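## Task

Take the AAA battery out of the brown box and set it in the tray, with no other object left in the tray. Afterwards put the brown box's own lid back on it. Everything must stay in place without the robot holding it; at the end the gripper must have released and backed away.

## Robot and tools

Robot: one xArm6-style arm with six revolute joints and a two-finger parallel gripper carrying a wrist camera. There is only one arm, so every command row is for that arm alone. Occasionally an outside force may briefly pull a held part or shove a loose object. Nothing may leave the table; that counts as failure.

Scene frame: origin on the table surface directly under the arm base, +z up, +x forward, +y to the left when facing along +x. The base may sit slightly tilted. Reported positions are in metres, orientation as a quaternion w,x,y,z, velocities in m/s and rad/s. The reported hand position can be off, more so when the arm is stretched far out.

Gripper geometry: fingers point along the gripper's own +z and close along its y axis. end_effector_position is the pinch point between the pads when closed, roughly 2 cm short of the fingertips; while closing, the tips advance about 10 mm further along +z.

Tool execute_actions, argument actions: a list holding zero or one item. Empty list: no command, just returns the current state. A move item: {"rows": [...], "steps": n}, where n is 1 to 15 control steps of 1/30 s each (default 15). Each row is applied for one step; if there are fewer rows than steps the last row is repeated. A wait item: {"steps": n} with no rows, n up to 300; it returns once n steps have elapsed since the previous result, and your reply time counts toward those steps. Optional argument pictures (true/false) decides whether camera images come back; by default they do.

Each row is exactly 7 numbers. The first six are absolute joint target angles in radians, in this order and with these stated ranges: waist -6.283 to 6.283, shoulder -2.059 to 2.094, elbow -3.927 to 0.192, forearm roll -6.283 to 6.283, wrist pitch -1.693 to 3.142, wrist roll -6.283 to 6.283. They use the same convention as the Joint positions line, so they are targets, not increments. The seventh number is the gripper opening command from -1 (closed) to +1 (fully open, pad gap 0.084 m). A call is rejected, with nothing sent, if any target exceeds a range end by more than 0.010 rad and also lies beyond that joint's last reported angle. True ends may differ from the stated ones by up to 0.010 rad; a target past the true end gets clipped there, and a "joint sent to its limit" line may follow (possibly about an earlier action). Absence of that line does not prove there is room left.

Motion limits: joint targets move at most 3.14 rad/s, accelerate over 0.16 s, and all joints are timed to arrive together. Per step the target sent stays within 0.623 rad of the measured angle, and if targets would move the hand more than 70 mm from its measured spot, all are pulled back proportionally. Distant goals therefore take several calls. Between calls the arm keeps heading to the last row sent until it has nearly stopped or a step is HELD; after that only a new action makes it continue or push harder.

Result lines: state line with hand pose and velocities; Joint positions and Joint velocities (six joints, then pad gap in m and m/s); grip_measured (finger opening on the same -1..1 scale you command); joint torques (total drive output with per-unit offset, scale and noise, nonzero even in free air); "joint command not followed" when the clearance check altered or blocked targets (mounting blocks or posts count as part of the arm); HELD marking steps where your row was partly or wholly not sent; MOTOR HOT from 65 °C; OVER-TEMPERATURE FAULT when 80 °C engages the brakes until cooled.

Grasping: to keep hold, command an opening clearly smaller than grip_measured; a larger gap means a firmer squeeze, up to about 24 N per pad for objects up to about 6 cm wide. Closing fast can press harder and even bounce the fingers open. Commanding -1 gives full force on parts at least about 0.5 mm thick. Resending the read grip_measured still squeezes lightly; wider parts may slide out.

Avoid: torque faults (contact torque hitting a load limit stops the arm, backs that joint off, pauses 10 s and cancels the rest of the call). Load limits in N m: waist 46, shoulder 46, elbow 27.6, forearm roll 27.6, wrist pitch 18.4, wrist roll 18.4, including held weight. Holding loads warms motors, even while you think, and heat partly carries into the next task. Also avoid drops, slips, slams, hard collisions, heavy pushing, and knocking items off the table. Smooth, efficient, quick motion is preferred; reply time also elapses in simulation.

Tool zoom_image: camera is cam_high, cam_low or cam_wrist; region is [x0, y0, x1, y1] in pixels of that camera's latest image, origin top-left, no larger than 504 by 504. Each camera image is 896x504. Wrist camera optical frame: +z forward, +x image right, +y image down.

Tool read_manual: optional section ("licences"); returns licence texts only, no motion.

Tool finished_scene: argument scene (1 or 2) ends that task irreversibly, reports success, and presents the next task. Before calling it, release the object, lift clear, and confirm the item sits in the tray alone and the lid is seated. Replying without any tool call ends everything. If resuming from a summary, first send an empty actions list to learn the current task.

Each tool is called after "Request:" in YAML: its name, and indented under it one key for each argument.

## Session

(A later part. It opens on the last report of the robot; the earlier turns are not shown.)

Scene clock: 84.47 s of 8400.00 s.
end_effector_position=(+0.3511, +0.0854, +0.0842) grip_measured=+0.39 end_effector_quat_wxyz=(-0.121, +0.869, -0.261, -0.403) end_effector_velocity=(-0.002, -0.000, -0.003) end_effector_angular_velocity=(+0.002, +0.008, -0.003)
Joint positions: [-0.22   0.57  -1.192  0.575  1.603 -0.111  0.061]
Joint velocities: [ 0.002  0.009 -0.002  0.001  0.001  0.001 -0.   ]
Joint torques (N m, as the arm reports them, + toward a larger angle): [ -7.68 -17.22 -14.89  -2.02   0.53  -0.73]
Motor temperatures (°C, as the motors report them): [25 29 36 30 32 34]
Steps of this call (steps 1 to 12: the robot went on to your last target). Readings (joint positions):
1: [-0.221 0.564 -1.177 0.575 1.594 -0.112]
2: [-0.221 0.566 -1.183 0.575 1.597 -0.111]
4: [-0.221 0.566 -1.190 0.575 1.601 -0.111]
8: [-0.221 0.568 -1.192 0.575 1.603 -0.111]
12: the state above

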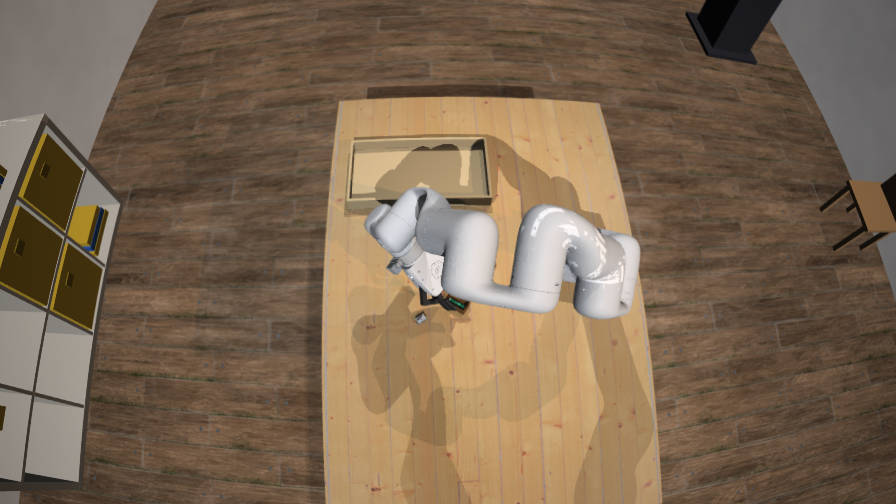

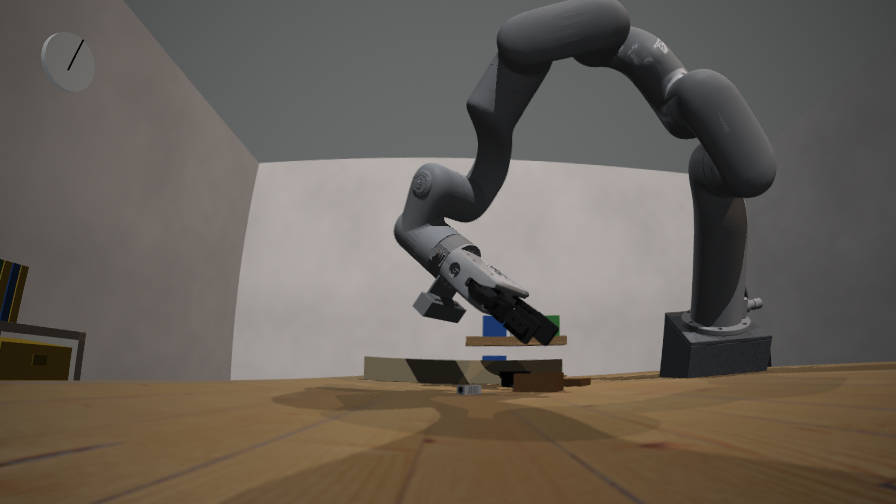

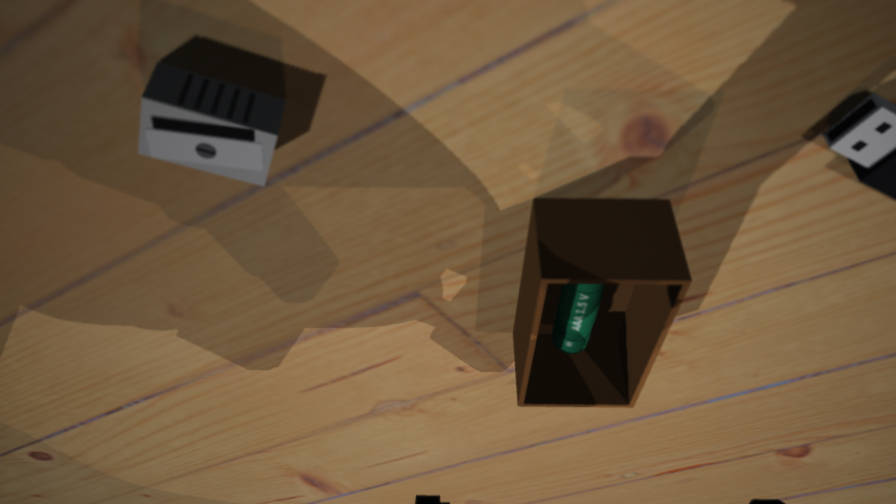

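Request:
execute_actions:
  actions:
    - {"rows":[[-0.19,0.637,-1.206,0.6,1.552,-0.128,0.4],[-0.19,0.637,-1.206,0.6,1.552,-0.128,0.4],[-0.19,0.637,-1.206,0.6,1.552,-0.128,0.4],[-0.19,0.637,-1.206,0.6,1.552,-0.128,0.4],[-0.19,0.637,-1.206,0.6,1.552,-0.128,0.4],[-0.161,0.7,-1.22,0.6225,1.503,-0.145,0.4]]}

Request:
execute_actions:
  actions:
    - {"rows":[[-0.161,0.7,-1.22,0.6225,1.503,-0.145,-0.65]]}

Scene clock: 94.03 s of 8400.00 s.
end_effector_position=(+0.3483, +0.0850, +0.0258) grip_measured=+0.39 end_effector_quat_wxyz=(-0.121, +0.869, -0.259, -0.404) end_effector_velocity=(+0.018, -0.001, +0.002) end_effector_angular_velocity=(-0.008, -0.051, +0.012)
Joint positions: [-0.162  0.699 -1.22   0.622  1.504 -0.145  0.061]
Joint velocities: [-0.001 -0.008 -0.027  0.008 -0.017 -0.004  0.   ]
Joint torques (N m, as the arm reports them, + toward a larger angle): [ -7.93 -17.31 -12.22  -2.22   0.57  -0.68]
Motor temperatures (°C, as the motors report them): [25 30 37 30 32 34]
Steps of this call (steps 1 to 30: the robot went on to your last target; steps 31 to 90: nothing new was sent; then 6.07 s passed at rest; steps 91 to 105: all 15 steps of this action). Readings (joint positions):
91: [-0.220 0.571 -1.192 0.575 1.602 -0.111]
92: [-0.218 0.576 -1.194 0.578 1.597 -0.113]
94: [-0.203 0.607 -1.203 0.590 1.572 -0.121]
98: [-0.182 0.656 -1.210 0.607 1.537 -0.133]
105: the state above

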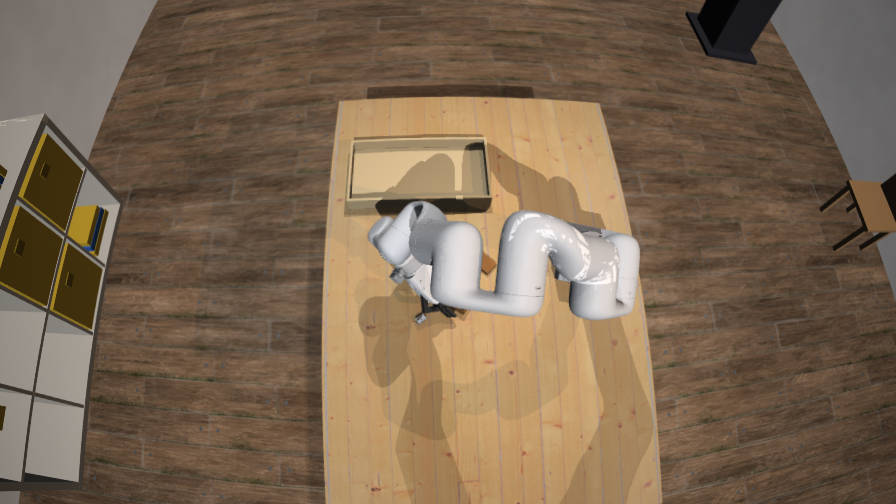

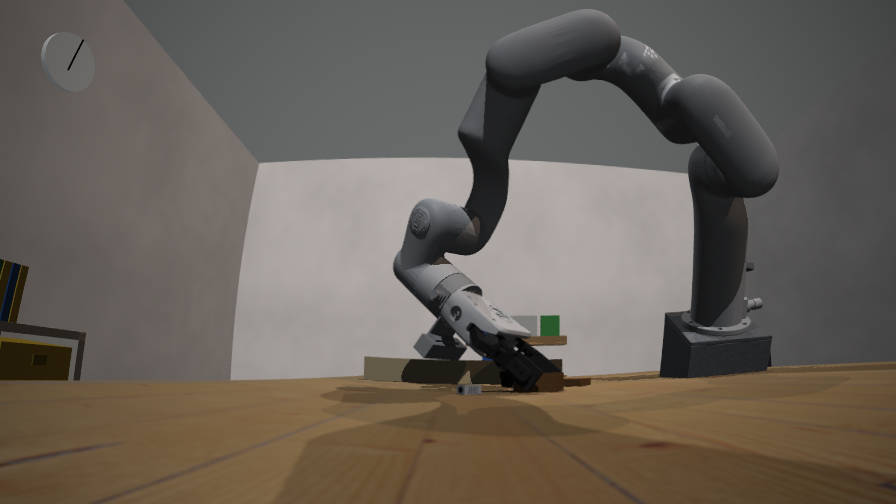

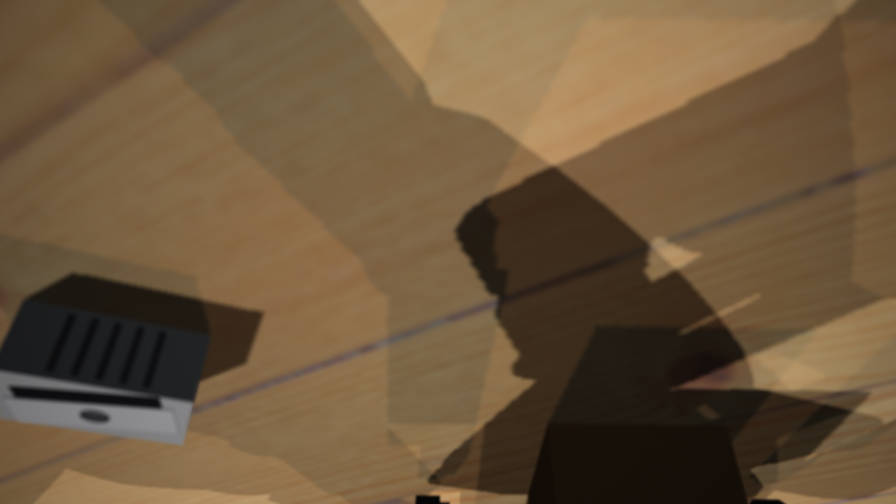

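Scene clock: 94.53 s of 8400.00 s.
end_effector_position=(+0.3486, +0.0850, +0.0255) grip_measured=-0.28 end_effector_quat_wxyz=(-0.121, +0.869, -0.259, -0.404) end_effector_velocity=(-0.000, -0.000, -0.000) end_effector_angular_velocity=(-0.001, +0.000, +0.000)
Joint positions: [-0.161  0.699 -1.22   0.622  1.503 -0.145  0.032]
Joint velocities: [ 0.     0.001  0.    -0.001 -0.001 -0.     0.   ]
Joint torques (N m, as the arm reports them, + toward a larger angle): [ -7.13 -16.52 -12.09  -1.79   0.1   -0.74]
Motor temperatures (°C, as the motors report them): [25 30 37 30 32 34]
Steps of this call (steps 1 to 15: all 15 steps of this action). Readings (joint positions):
1: [-0.162 0.699 -1.220 0.622 1.504 -0.145]
2: [-0.162 0.698 -1.221 0.622 1.503 -0.145]
4: [-0.161 0.699 -1.220 0.622 1.503 -0.145]
8: [-0.161 0.699 -1.220 0.622 1.503 -0.145]
15: the state above

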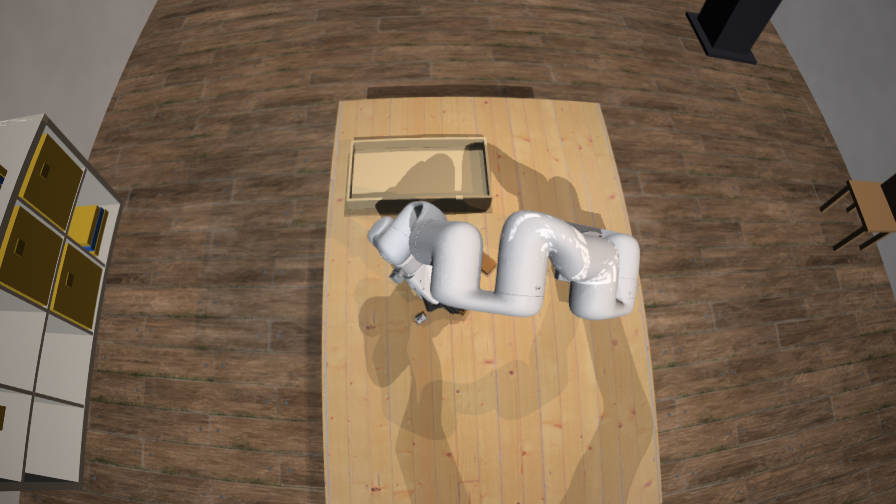

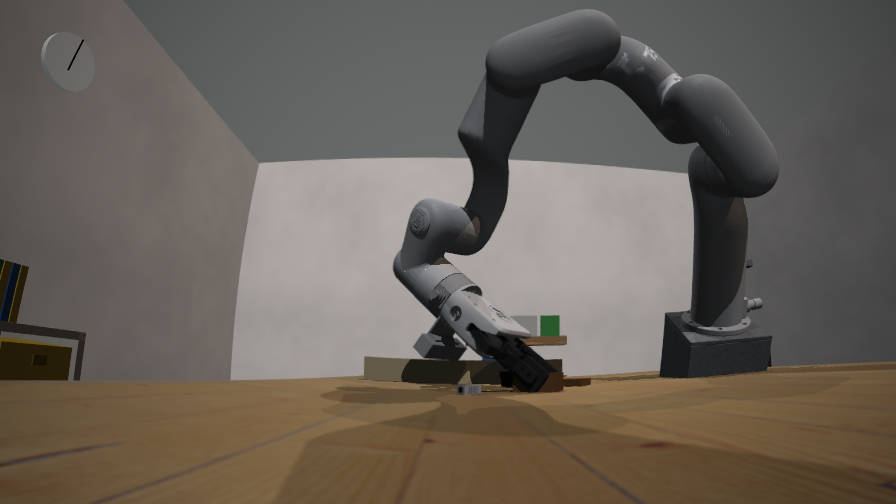

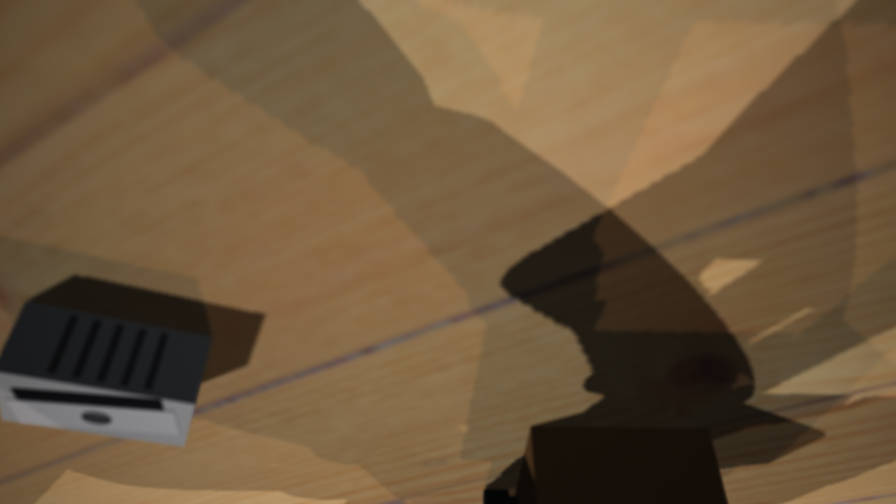

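Request:
execute_actions:
  actions:
    - {"rows":[[-0.19,0.637,-1.206,0.6,1.552,-0.128,-0.65],[-0.19,0.637,-1.206,0.6,1.552,-0.128,-0.65],[-0.19,0.637,-1.206,0.6,1.552,-0.128,-0.65],[-0.19,0.637,-1.206,0.6,1.552,-0.128,-0.65],[-0.22,0.571,-1.192,0.575,1.603,-0.111,-0.65],[-0.22,0.571,-1.192,0.575,1.603,-0.111,-0.65],[-0.22,0.571,-1.192,0.575,1.603,-0.111,-0.65],[-0.22,0.571,-1.192,0.575,1.603,-0.111,-0.65],[-0.3,0.35,-1.1,0.5,1.45,-0.1,-0.65]]}
  pictures: false

Request:
execute_actions:
  actions:
    - {"rows":[[-0.45,0.35,-1.05,0.3,0.9,0,-0.65]]}
  pictures: false

Request:
execute_actions:
  actions:
    - {"rows":[[-0.52,0.45,-1.0,0.1,0.35,0.1,-0.65]]}
  pictures: false

Request:
execute_actions:
  actions:
    - {"rows":[[-0.52,0.6,-0.967,0,-0.044,0.25,-0.65]]}

Scene clock: 117.53 s of 8400.00 s.
end_effector_position=(+0.3778, +0.0535, +0.1259) grip_measured=-0.28 end_effector_quat_wxyz=(-0.077, +0.914, -0.261, -0.300) end_effector_velocity=(+0.169, -0.125, +0.254) end_effector_angular_velocity=(-0.613, -0.966, +0.184)
Joint positions: [-0.286  0.389 -1.121  0.515  1.478 -0.102  0.032]
Joint velocities: [-0.304 -0.845  0.16  -0.234 -0.456  0.036 -0.   ]
Joint torques (N m, as the arm reports them, + toward a larger angle): [-0.54  1.12 -8.62 -0.61  1.03 -0.84]
Motor temperatures (°C, as the motors report them): [25 30 35 30 32 34]
Steps of this call (steps 1 to 15: the robot went on to your last target; steps 16 to 90: nothing new was sent; then 19.50 s passed at rest; steps 91 to 105: all 15 steps of this action). Readings (joint positions):
91: [-0.161 0.700 -1.220 0.622 1.503 -0.145]
92: [-0.163 0.696 -1.217 0.620 1.507 -0.143]
94: [-0.175 0.668 -1.206 0.609 1.531 -0.135]
98: [-0.205 0.603 -1.197 0.586 1.579 -0.119]
105: the state above

Scene clock: 118.03 s of 8400.00 s.
end_effector_position=(+0.4379, -0.1176, +0.1507) grip_measured=-0.28 end_effector_quat_wxyz=(+0.091, +0.940, -0.323, -0.060) end_effector_velocity=(+0.040, -0.096, +0.040) end_effector_angular_velocity=(-0.290, -0.231, +0.010)
Joint positions: [-0.446  0.351 -1.053  0.308  0.924 -0.004  0.032]
Joint velocities: [-0.085 -0.019  0.033 -0.127 -0.351  0.063 -0.   ]
Joint torques (N m, as the arm reports them, + toward a larger angle): [ -4.42 -14.86 -18.67  -1.55  -0.39  -0.87]
Motor temperatures (°C, as the motors report them): [25 30 35 30 32 34]
Steps of this call (steps 1 to 15: all 15 steps of this action). Readings (joint positions):
1: [-0.294 0.368 -1.117 0.508 1.466 -0.101]
2: [-0.298 0.358 -1.112 0.502 1.451 -0.099]
4: [-0.313 0.357 -1.100 0.479 1.387 -0.088]
8: [-0.369 0.359 -1.079 0.407 1.192 -0.053]
15: the state above

Scene clock: 118.53 s of 8400.00 s.
end_effector_position=(+0.4810, -0.2331, +0.1672) grip_measured=-0.28 end_effector_quat_wxyz=(+0.217, +0.919, -0.305, +0.124) end_effector_velocity=(+0.026, -0.012, +0.020) end_effector_angular_velocity=(-0.084, -0.087, +0.053)
Joint positions: [-0.519  0.449 -1.001  0.103  0.359  0.098  0.032]
Joint velocities: [-0.003  0.002 -0.002 -0.044 -0.131  0.025 -0.   ]
Joint torques (N m, as the arm reports them, + toward a larger angle): [ -7.47 -16.94 -19.21  -1.07  -1.76  -0.74]
Motor temperatures (°C, as the motors report them): [25 30 35 30 32 34]
Steps of this call (steps 1 to 15: all 15 steps of this action). Readings (joint positions):
1: [-0.448 0.351 -1.052 0.305 0.914 -0.003]
2: [-0.449 0.352 -1.051 0.300 0.900 -0.000]
4: [-0.455 0.363 -1.045 0.277 0.836 0.012]
8: [-0.491 0.412 -1.020 0.181 0.574 0.059]
15: the state above

Scene clock: 119.03 s of 8400.00 s.
end_effector_position=(+0.5041, -0.2641, +0.1397) grip_measured=-0.28 end_effector_quat_wxyz=(+0.240, +0.893, -0.302, +0.231) end_effector_velocity=(+0.014, -0.001, +0.013) end_effector_angular_velocity=(-0.023, -0.049, +0.017)
Joint positions: [-0.52   0.598 -0.969  0.001 -0.041  0.249  0.032]
Joint velocities: [-0.001 -0.004 -0.008 -0.009 -0.044  0.016  0.   ]
Joint torques (N m, as the arm reports them, + toward a larger angle): [ -7.7  -16.52 -16.43  -0.53  -1.66  -0.63]
Motor temperatures (°C, as the motors report them): [25 30 35 30 32 34]
Steps of this call (steps 1 to 15: all 15 steps of this action). Readings (joint positions):
1: [-0.519 0.449 -1.001 0.102 0.355 0.099]
2: [-0.519 0.451 -1.000 0.099 0.345 0.103]
4: [-0.519 0.471 -0.997 0.084 0.283 0.125]
8: [-0.520 0.568 -0.973 0.023 0.048 0.215]
15: the state above

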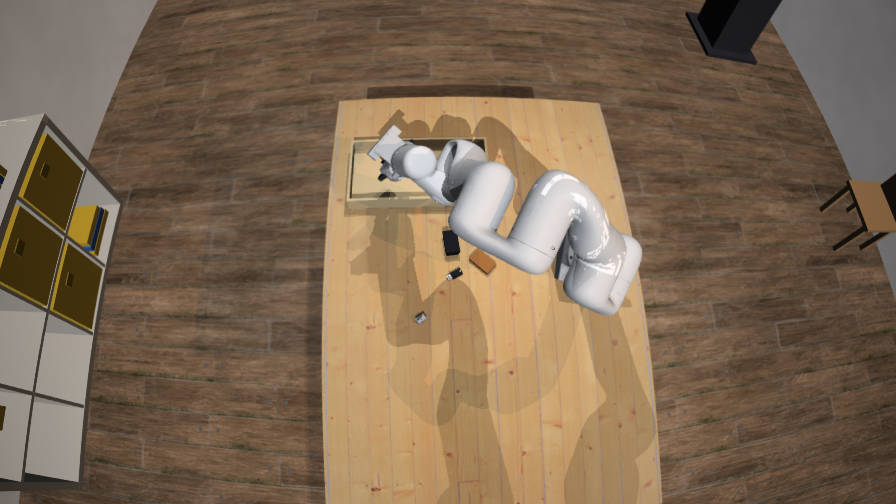

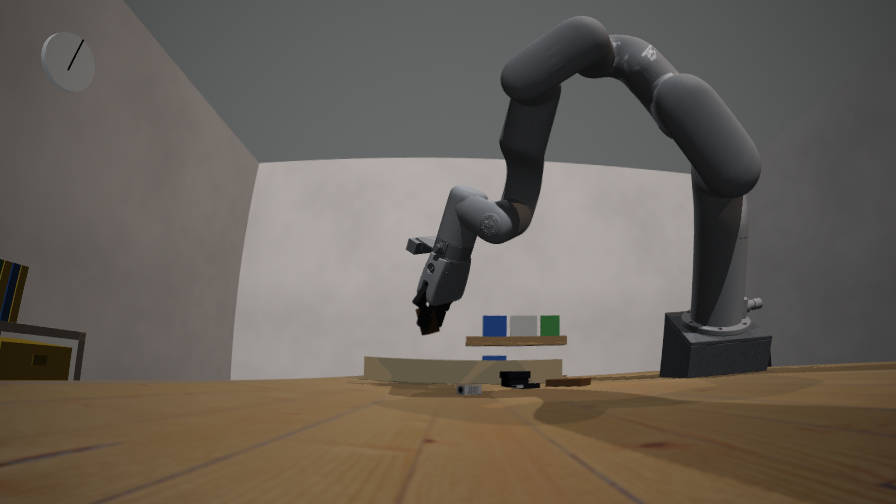

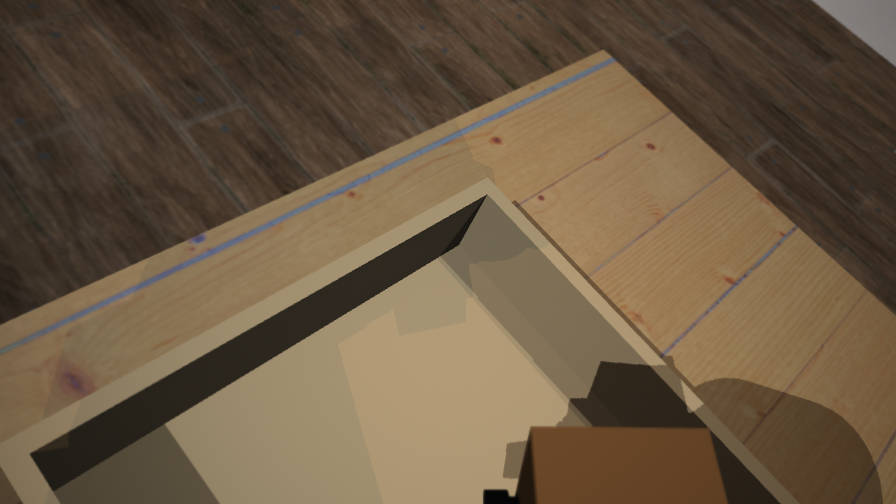

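Request:
execute_actions:
  actions:
    - {"rows":[[-0.51,0.771,-0.939,0,-0.382,0.35,-0.65]]}
  pictures: false

Request:
execute_actions:
  actions:
    - {"rows":[[-0.51,0.88,-0.925,0,-0.68,0.4,-0.65]]}
  pictures: false

Request:
execute_actions:
  actions:
    - {"rows":[[-0.51,0.992,-0.926,0,-0.966,0.45,-0.65]]}

Scene clock: 125.83 s of 8400.00 s.
end_effector_position=(+0.4998, -0.2774, +0.0966) grip_measured=-0.28 end_effector_quat_wxyz=(+0.229, +0.866, -0.320, +0.308) end_effector_velocity=(+0.007, +0.000, +0.008) end_effector_angular_velocity=(-0.012, -0.032, +0.009)
Joint positions: [-0.51   0.768 -0.941 -0.    -0.38   0.349  0.032]
Joint velocities: [ 0.    -0.001 -0.003  0.    -0.03   0.008  0.   ]
Joint torques (N m, as the arm reports them, + toward a larger angle): [ -7.69 -16.82 -13.35  -0.47  -1.91  -0.68]
Motor temperatures (°C, as the motors report them): [25 31 36 30 32 34]
Steps of this call (steps 1 to 15: the robot went on to your last target; steps 16 to 90: nothing new was sent; then 3.30 s passed at rest; steps 91 to 105: all 15 steps of this action). Readings (joint positions):
91: [-0.520 0.600 -0.967 -0.000 -0.045 0.250]
92: [-0.520 0.603 -0.967 0.000 -0.053 0.253]
94: [-0.518 0.629 -0.965 -0.000 -0.113 0.270]
98: [-0.512 0.744 -0.941 -0.000 -0.317 0.331]
105: the state above

Scene clock: 126.33 s of 8400.00 s.
end_effector_position=(+0.5017, -0.2805, +0.0927) grip_measured=-0.28 end_effector_quat_wxyz=(+0.218, +0.837, -0.312, +0.392) end_effector_velocity=(-0.000, +0.001, -0.000) end_effector_angular_velocity=(-0.004, -0.012, +0.005)
Joint positions: [-0.51   0.878 -0.926 -0.    -0.678  0.4    0.032]
Joint velocities: [ 0.001  0.006  0.004 -0.001 -0.023  0.004  0.   ]
Joint torques (N m, as the arm reports them, + toward a larger angle): [ -7.62 -17.18 -11.96  -0.21  -1.87  -0.71]
Motor temperatures (°C, as the motors report them): [25 31 36 30 32 34]
Steps of this call (steps 1 to 15: all 15 steps of this action). Readings (joint positions):
1: [-0.510 0.769 -0.941 -0.000 -0.382 0.350]
2: [-0.510 0.771 -0.940 -0.000 -0.390 0.351]
4: [-0.510 0.791 -0.939 -0.000 -0.450 0.361]
8: [-0.510 0.865 -0.925 0.000 -0.631 0.392]
15: the state above

Scene clock: 126.83 s of 8400.00 s.
end_effector_position=(+0.4988, -0.2775, +0.0953) grip_measured=-0.28 end_effector_quat_wxyz=(+0.202, +0.803, -0.300, +0.474) end_effector_velocity=(+0.001, +0.001, +0.004) end_effector_angular_velocity=(-0.005, -0.017, +0.005)
Joint positions: [-0.51   0.99  -0.927 -0.    -0.964  0.45   0.032]
Joint velocities: [-0.001  0.002  0.001  0.    -0.02   0.004 -0.   ]
Joint torques (N m, as the arm reports them, + toward a larger angle): [ -7.37 -17.01 -10.08  -0.2   -1.72  -0.75]
Motor temperatures (°C, as the motors report them): [25 31 36 30 32 34]
Steps of this call (steps 1 to 15: all 15 steps of this action). Readings (joint positions):
1: [-0.510 0.879 -0.926 -0.000 -0.680 0.400]
2: [-0.510 0.881 -0.926 -0.000 -0.688 0.401]
4: [-0.510 0.902 -0.928 -0.000 -0.748 0.412]
8: [-0.510 0.978 -0.923 0.000 -0.921 0.442]
15: the state above

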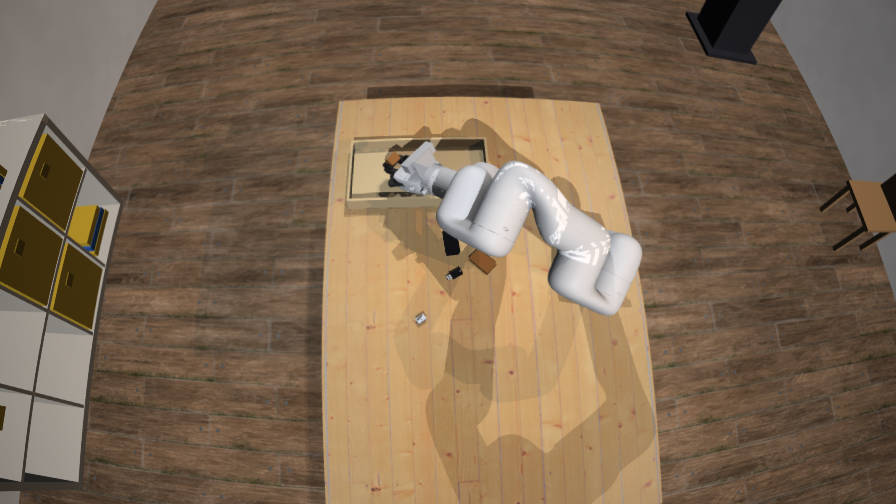

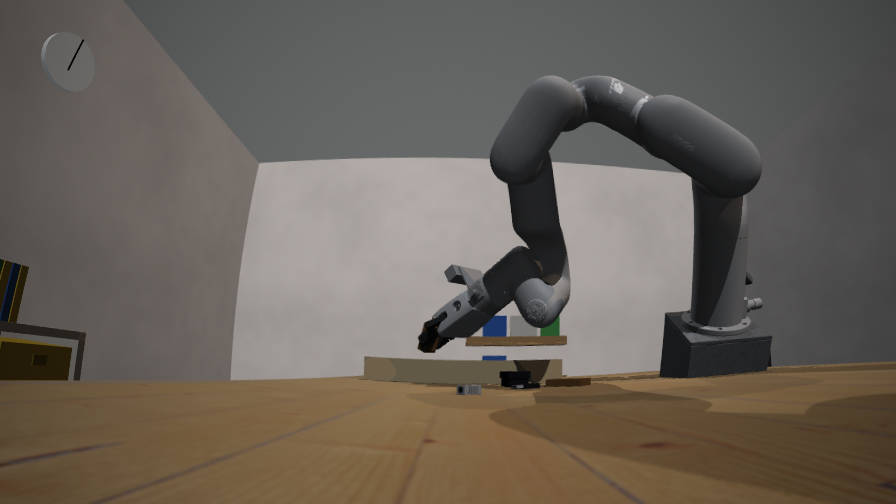

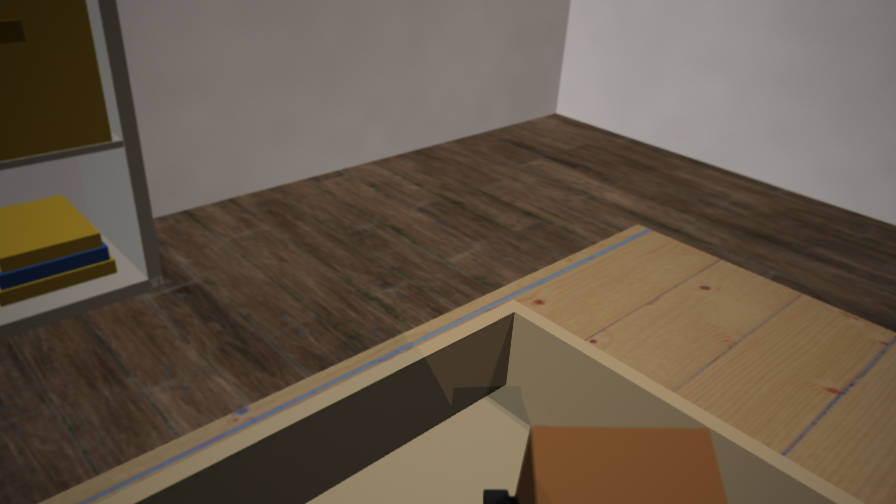

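Request:
execute_actions:
  actions:
    - {"rows":[[-0.51,1.13,-0.987,0,-1.343,0.44,-0.65]]}

Request:
zoom_image:
  camera: "cam_high"
  region: [340,125,500,220]

Scene clock: 129.73 s of 8400.00 s.
end_effector_position=(+0.5050, -0.2641, +0.1271) grip_measured=-0.28 end_effector_quat_wxyz=(+0.191, +0.745, -0.236, +0.594) end_effector_velocity=(+0.004, +0.004, +0.010) end_effector_angular_velocity=(-0.021, -0.033, +0.021)
Joint positions: [-0.51   1.128 -0.987 -0.    -1.34   0.44   0.032]
Joint velocities: [ 0.     0.003 -0.01  -0.002 -0.037 -0.002  0.   ]
Joint torques (N m, as the arm reports them, + toward a larger angle): [ -7.34 -16.98  -8.04  -0.24  -1.68  -0.74]
Motor temperatures (°C, as the motors report them): [25 31 36 30 32 34]
Steps of this call (steps 1 to 15: the robot went on to your last target; steps 16 to 72: nothing new was sent; steps 73 to 87: all 15 steps of this action). Readings (joint positions):
73: [-0.510 0.992 -0.926 0.000 -0.967 0.450]
74: [-0.510 0.994 -0.927 0.000 -0.975 0.450]
76: [-0.510 1.014 -0.938 -0.000 -1.034 0.448]
80: [-0.510 1.102 -0.973 0.000 -1.261 0.442]
87: the state above

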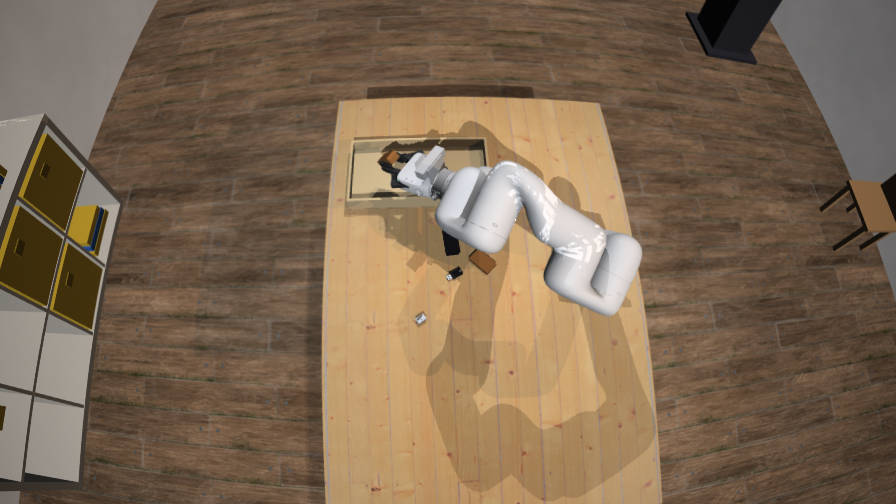

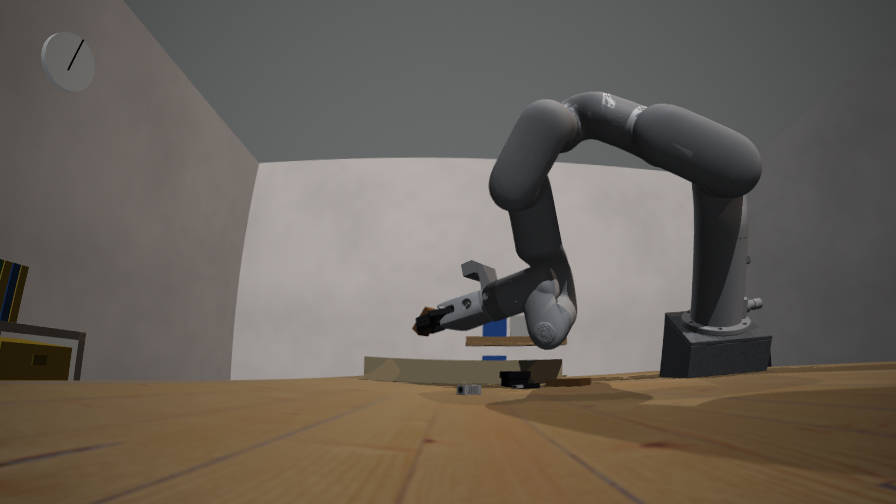

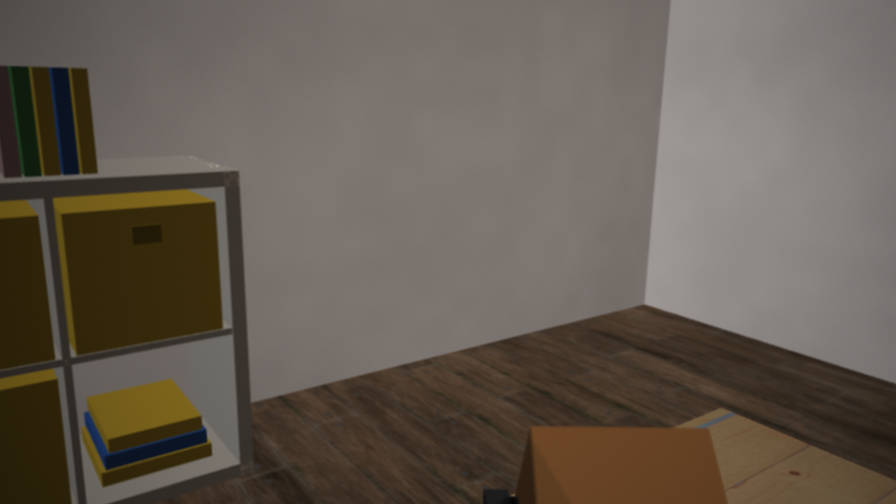

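Region (340, 125, 500, 220) of cam_high's 896x504 image, scaled by 3.150, with more detail than that image has; it fills the top 299 rows of this view, and the rest is white.

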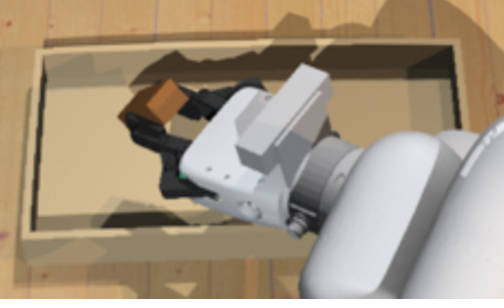

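Green glimpsed below; back off to check.

Request:
execute_actions:
  actions:
    - {"rows":[[-0.52,0.6,-0.967,0,-0.044,0.25,-0.65]]}
  pictures: false

Request:
execute_actions:
  actions:
    - {"rows":[[-0.5,0.4,-1.05,0.2,0.6,0.05,-0.65]]}
  pictures: false

Request:
execute_actions:
  actions:
    - {"rows":[[-0.3,0.35,-1.1,0.5,1.45,-0.1,-0.65]]}
  pictures: false

Request:
execute_actions:
  actions:
    - {"rows":[[-0.3,0.35,-1.1,0.5,1.45,-0.1,-0.65],[-0.3,0.35,-1.1,0.5,1.45,-0.1,-0.65],[-0.3,0.35,-1.1,0.5,1.45,-0.1,-0.65],[-0.3,0.35,-1.1,0.5,1.45,-0.1,-0.65],[-0.22,0.571,-1.192,0.575,1.603,-0.111,-0.65]]}

Request:
zoom_image:
  camera: "cam_high"
  region: [340,125,500,220]

Scene clock: 137.73 s of 8400.00 s.
end_effector_position=(+0.5524, -0.2668, +0.1843) grip_measured=-0.28 end_effector_quat_wxyz=(+0.245, +0.855, -0.260, +0.377) end_effector_velocity=(-0.351, -0.019, -0.435) end_effector_angular_velocity=(+1.067, +2.152, -0.950)
Joint positions: [-0.518  0.644 -0.971 -0.001 -0.398  0.268  0.032]
Joint velocities: [ 0.012 -0.425  0.143 -0.009  2.857 -0.187 -0.   ]
Joint torques (N m, as the arm reports them, + toward a larger angle): [ -8.67 -11.11 -13.11  -0.31  -2.16  -0.54]
Motor temperatures (°C, as the motors report them): [26 31 35 30 32 34]
Steps of this call (steps 1 to 15: the robot went on to your last target; steps 16 to 90: nothing new was sent; then 4.50 s passed at rest; steps 91 to 105: all 15 steps of this action). Readings (joint positions):
91: [-0.510 1.130 -0.987 -0.000 -1.342 0.440]
92: [-0.510 1.125 -0.986 0.000 -1.334 0.437]
94: [-0.511 1.082 -0.980 0.000 -1.275 0.420]
98: [-0.516 0.905 -0.986 0.001 -1.059 0.361]
105: the state above

Scene clock: 138.23 s of 8400.00 s.
end_effector_position=(+0.4736, -0.1979, +0.1699) grip_measured=-0.28 end_effector_quat_wxyz=(+0.172, +0.929, -0.323, +0.064) end_effector_velocity=(-0.023, +0.014, -0.014) end_effector_angular_velocity=(+0.081, +0.084, -0.027)
Joint positions: [-0.5    0.404 -1.047  0.198  0.591  0.052  0.032]
Joint velocities: [-0.002 -0.004 -0.     0.026  0.123 -0.028  0.   ]
Joint torques (N m, as the arm reports them, + toward a larger angle): [ -7.4  -17.31 -21.34  -1.71  -2.12  -0.63]
Motor temperatures (°C, as the motors report them): [26 31 36 30 32 34]
Steps of this call (steps 1 to 15: all 15 steps of this action). Readings (joint positions):
1: [-0.518 0.632 -0.966 -0.001 -0.306 0.262]
2: [-0.518 0.622 -0.965 0.001 -0.214 0.256]
4: [-0.515 0.585 -0.972 0.027 -0.017 0.224]
8: [-0.505 0.453 -1.032 0.141 0.367 0.108]
15: the state above

Scene clock: 138.73 s of 8400.00 s.
end_effector_position=(+0.4087, -0.0179, +0.1266) grip_measured=-0.28 end_effector_quat_wxyz=(-0.002, +0.938, -0.288, -0.192) end_effector_velocity=(-0.192, +0.438, +0.012) end_effector_angular_velocity=(+1.224, +0.925, +0.069)
Joint positions: [-0.345  0.363 -1.088  0.431  1.228 -0.065  0.032]
Joint velocities: [ 0.311 -0.085 -0.082  0.472  1.516 -0.236 -0.   ]
Joint torques (N m, as the arm reports them, + toward a larger angle): [ -7.35 -15.81 -18.37  -1.9   -0.55  -0.65]
Motor temperatures (°C, as the motors report them): [26 31 36 30 32 34]
Steps of this call (steps 1 to 15: all 15 steps of this action). Readings (joint positions):
1: [-0.500 0.404 -1.047 0.199 0.595 0.051]
2: [-0.498 0.403 -1.048 0.203 0.605 0.049]
4: [-0.481 0.398 -1.054 0.232 0.665 0.034]
8: [-0.421 0.383 -1.069 0.317 0.867 -0.008]
15: the state above

Scene clock: 139.23 s of 8400.00 s.
end_effector_position=(+0.3495, +0.0841, +0.0833) grip_measured=-0.28 end_effector_quat_wxyz=(-0.120, +0.869, -0.263, -0.403) end_effector_velocity=(+0.046, +0.013, +0.024) end_effector_angular_velocity=(+0.030, -0.083, +0.034)
Joint positions: [-0.221  0.57  -1.187  0.573  1.598 -0.111  0.032]
Joint velocities: [ 0.002 -0.013 -0.116  0.03   0.058 -0.005 -0.   ]
Joint torques (N m, as the arm reports them, + toward a larger angle): [ -8.07 -18.2  -14.3   -2.13   0.44  -0.8 ]
Motor temperatures (°C, as the motors report them): [26 31 36 30 32 34]
Steps of this call (steps 1 to 15: all 15 steps of this action). Readings (joint positions):
1: [-0.335 0.360 -1.090 0.447 1.278 -0.073]
2: [-0.325 0.357 -1.093 0.462 1.327 -0.081]
4: [-0.309 0.352 -1.097 0.485 1.400 -0.092]
8: [-0.281 0.408 -1.132 0.520 1.489 -0.102]
15: the state above

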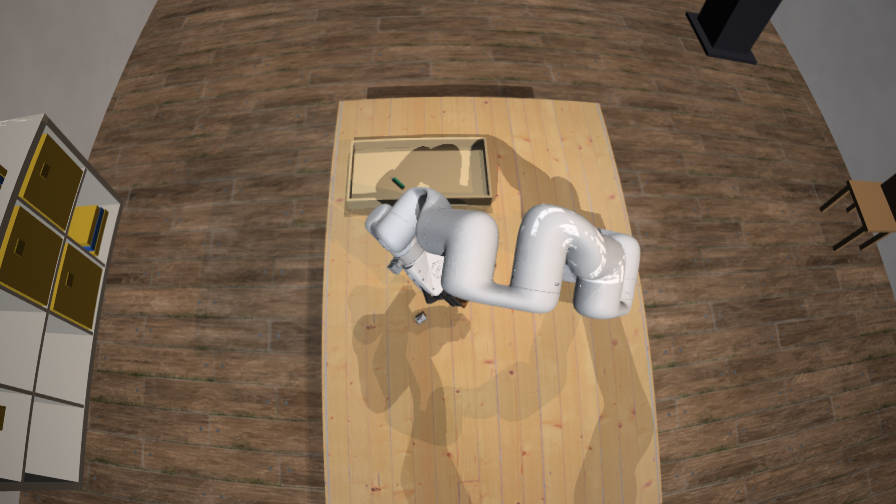

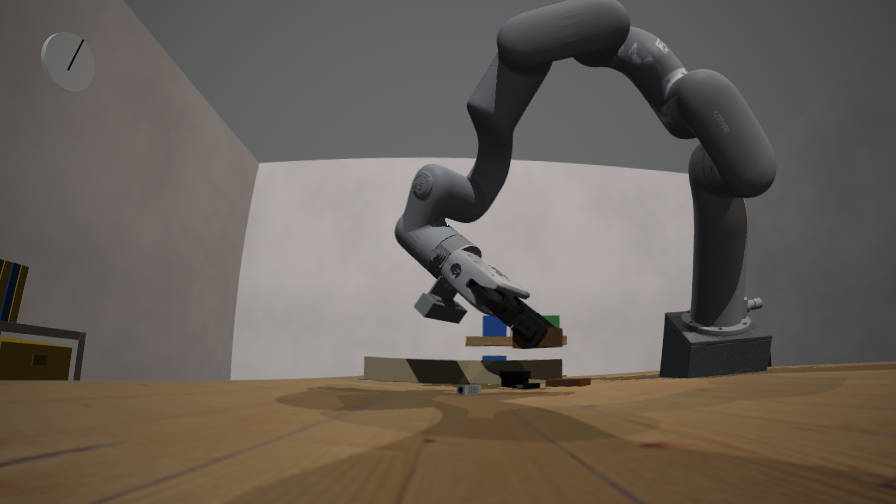

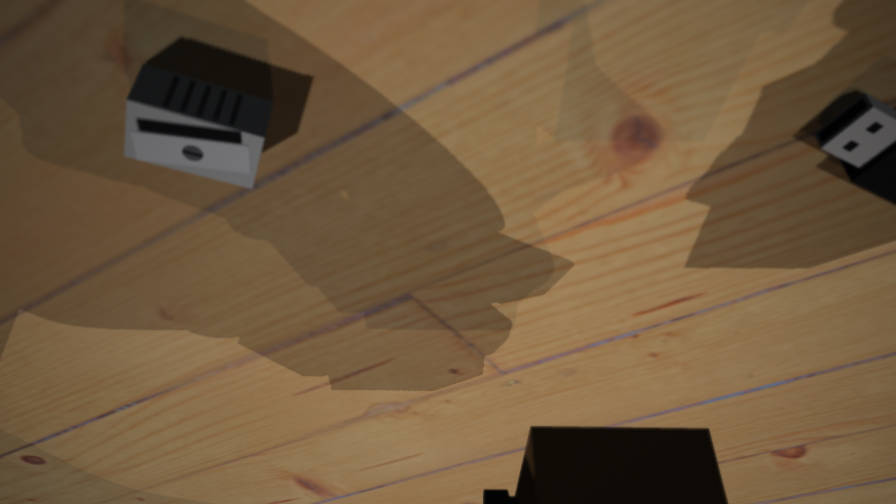

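Region (340, 125, 500, 220) of cam_high's 896x504 image, scaled by 3.150, with more detail than that image has; it fills the top 299 rows of this view, and the rest is white.

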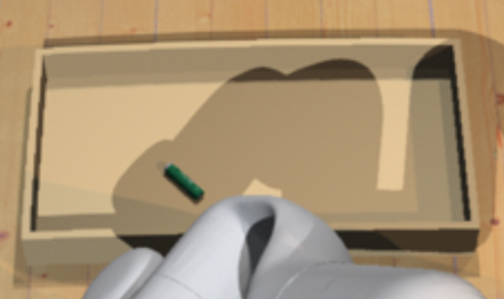

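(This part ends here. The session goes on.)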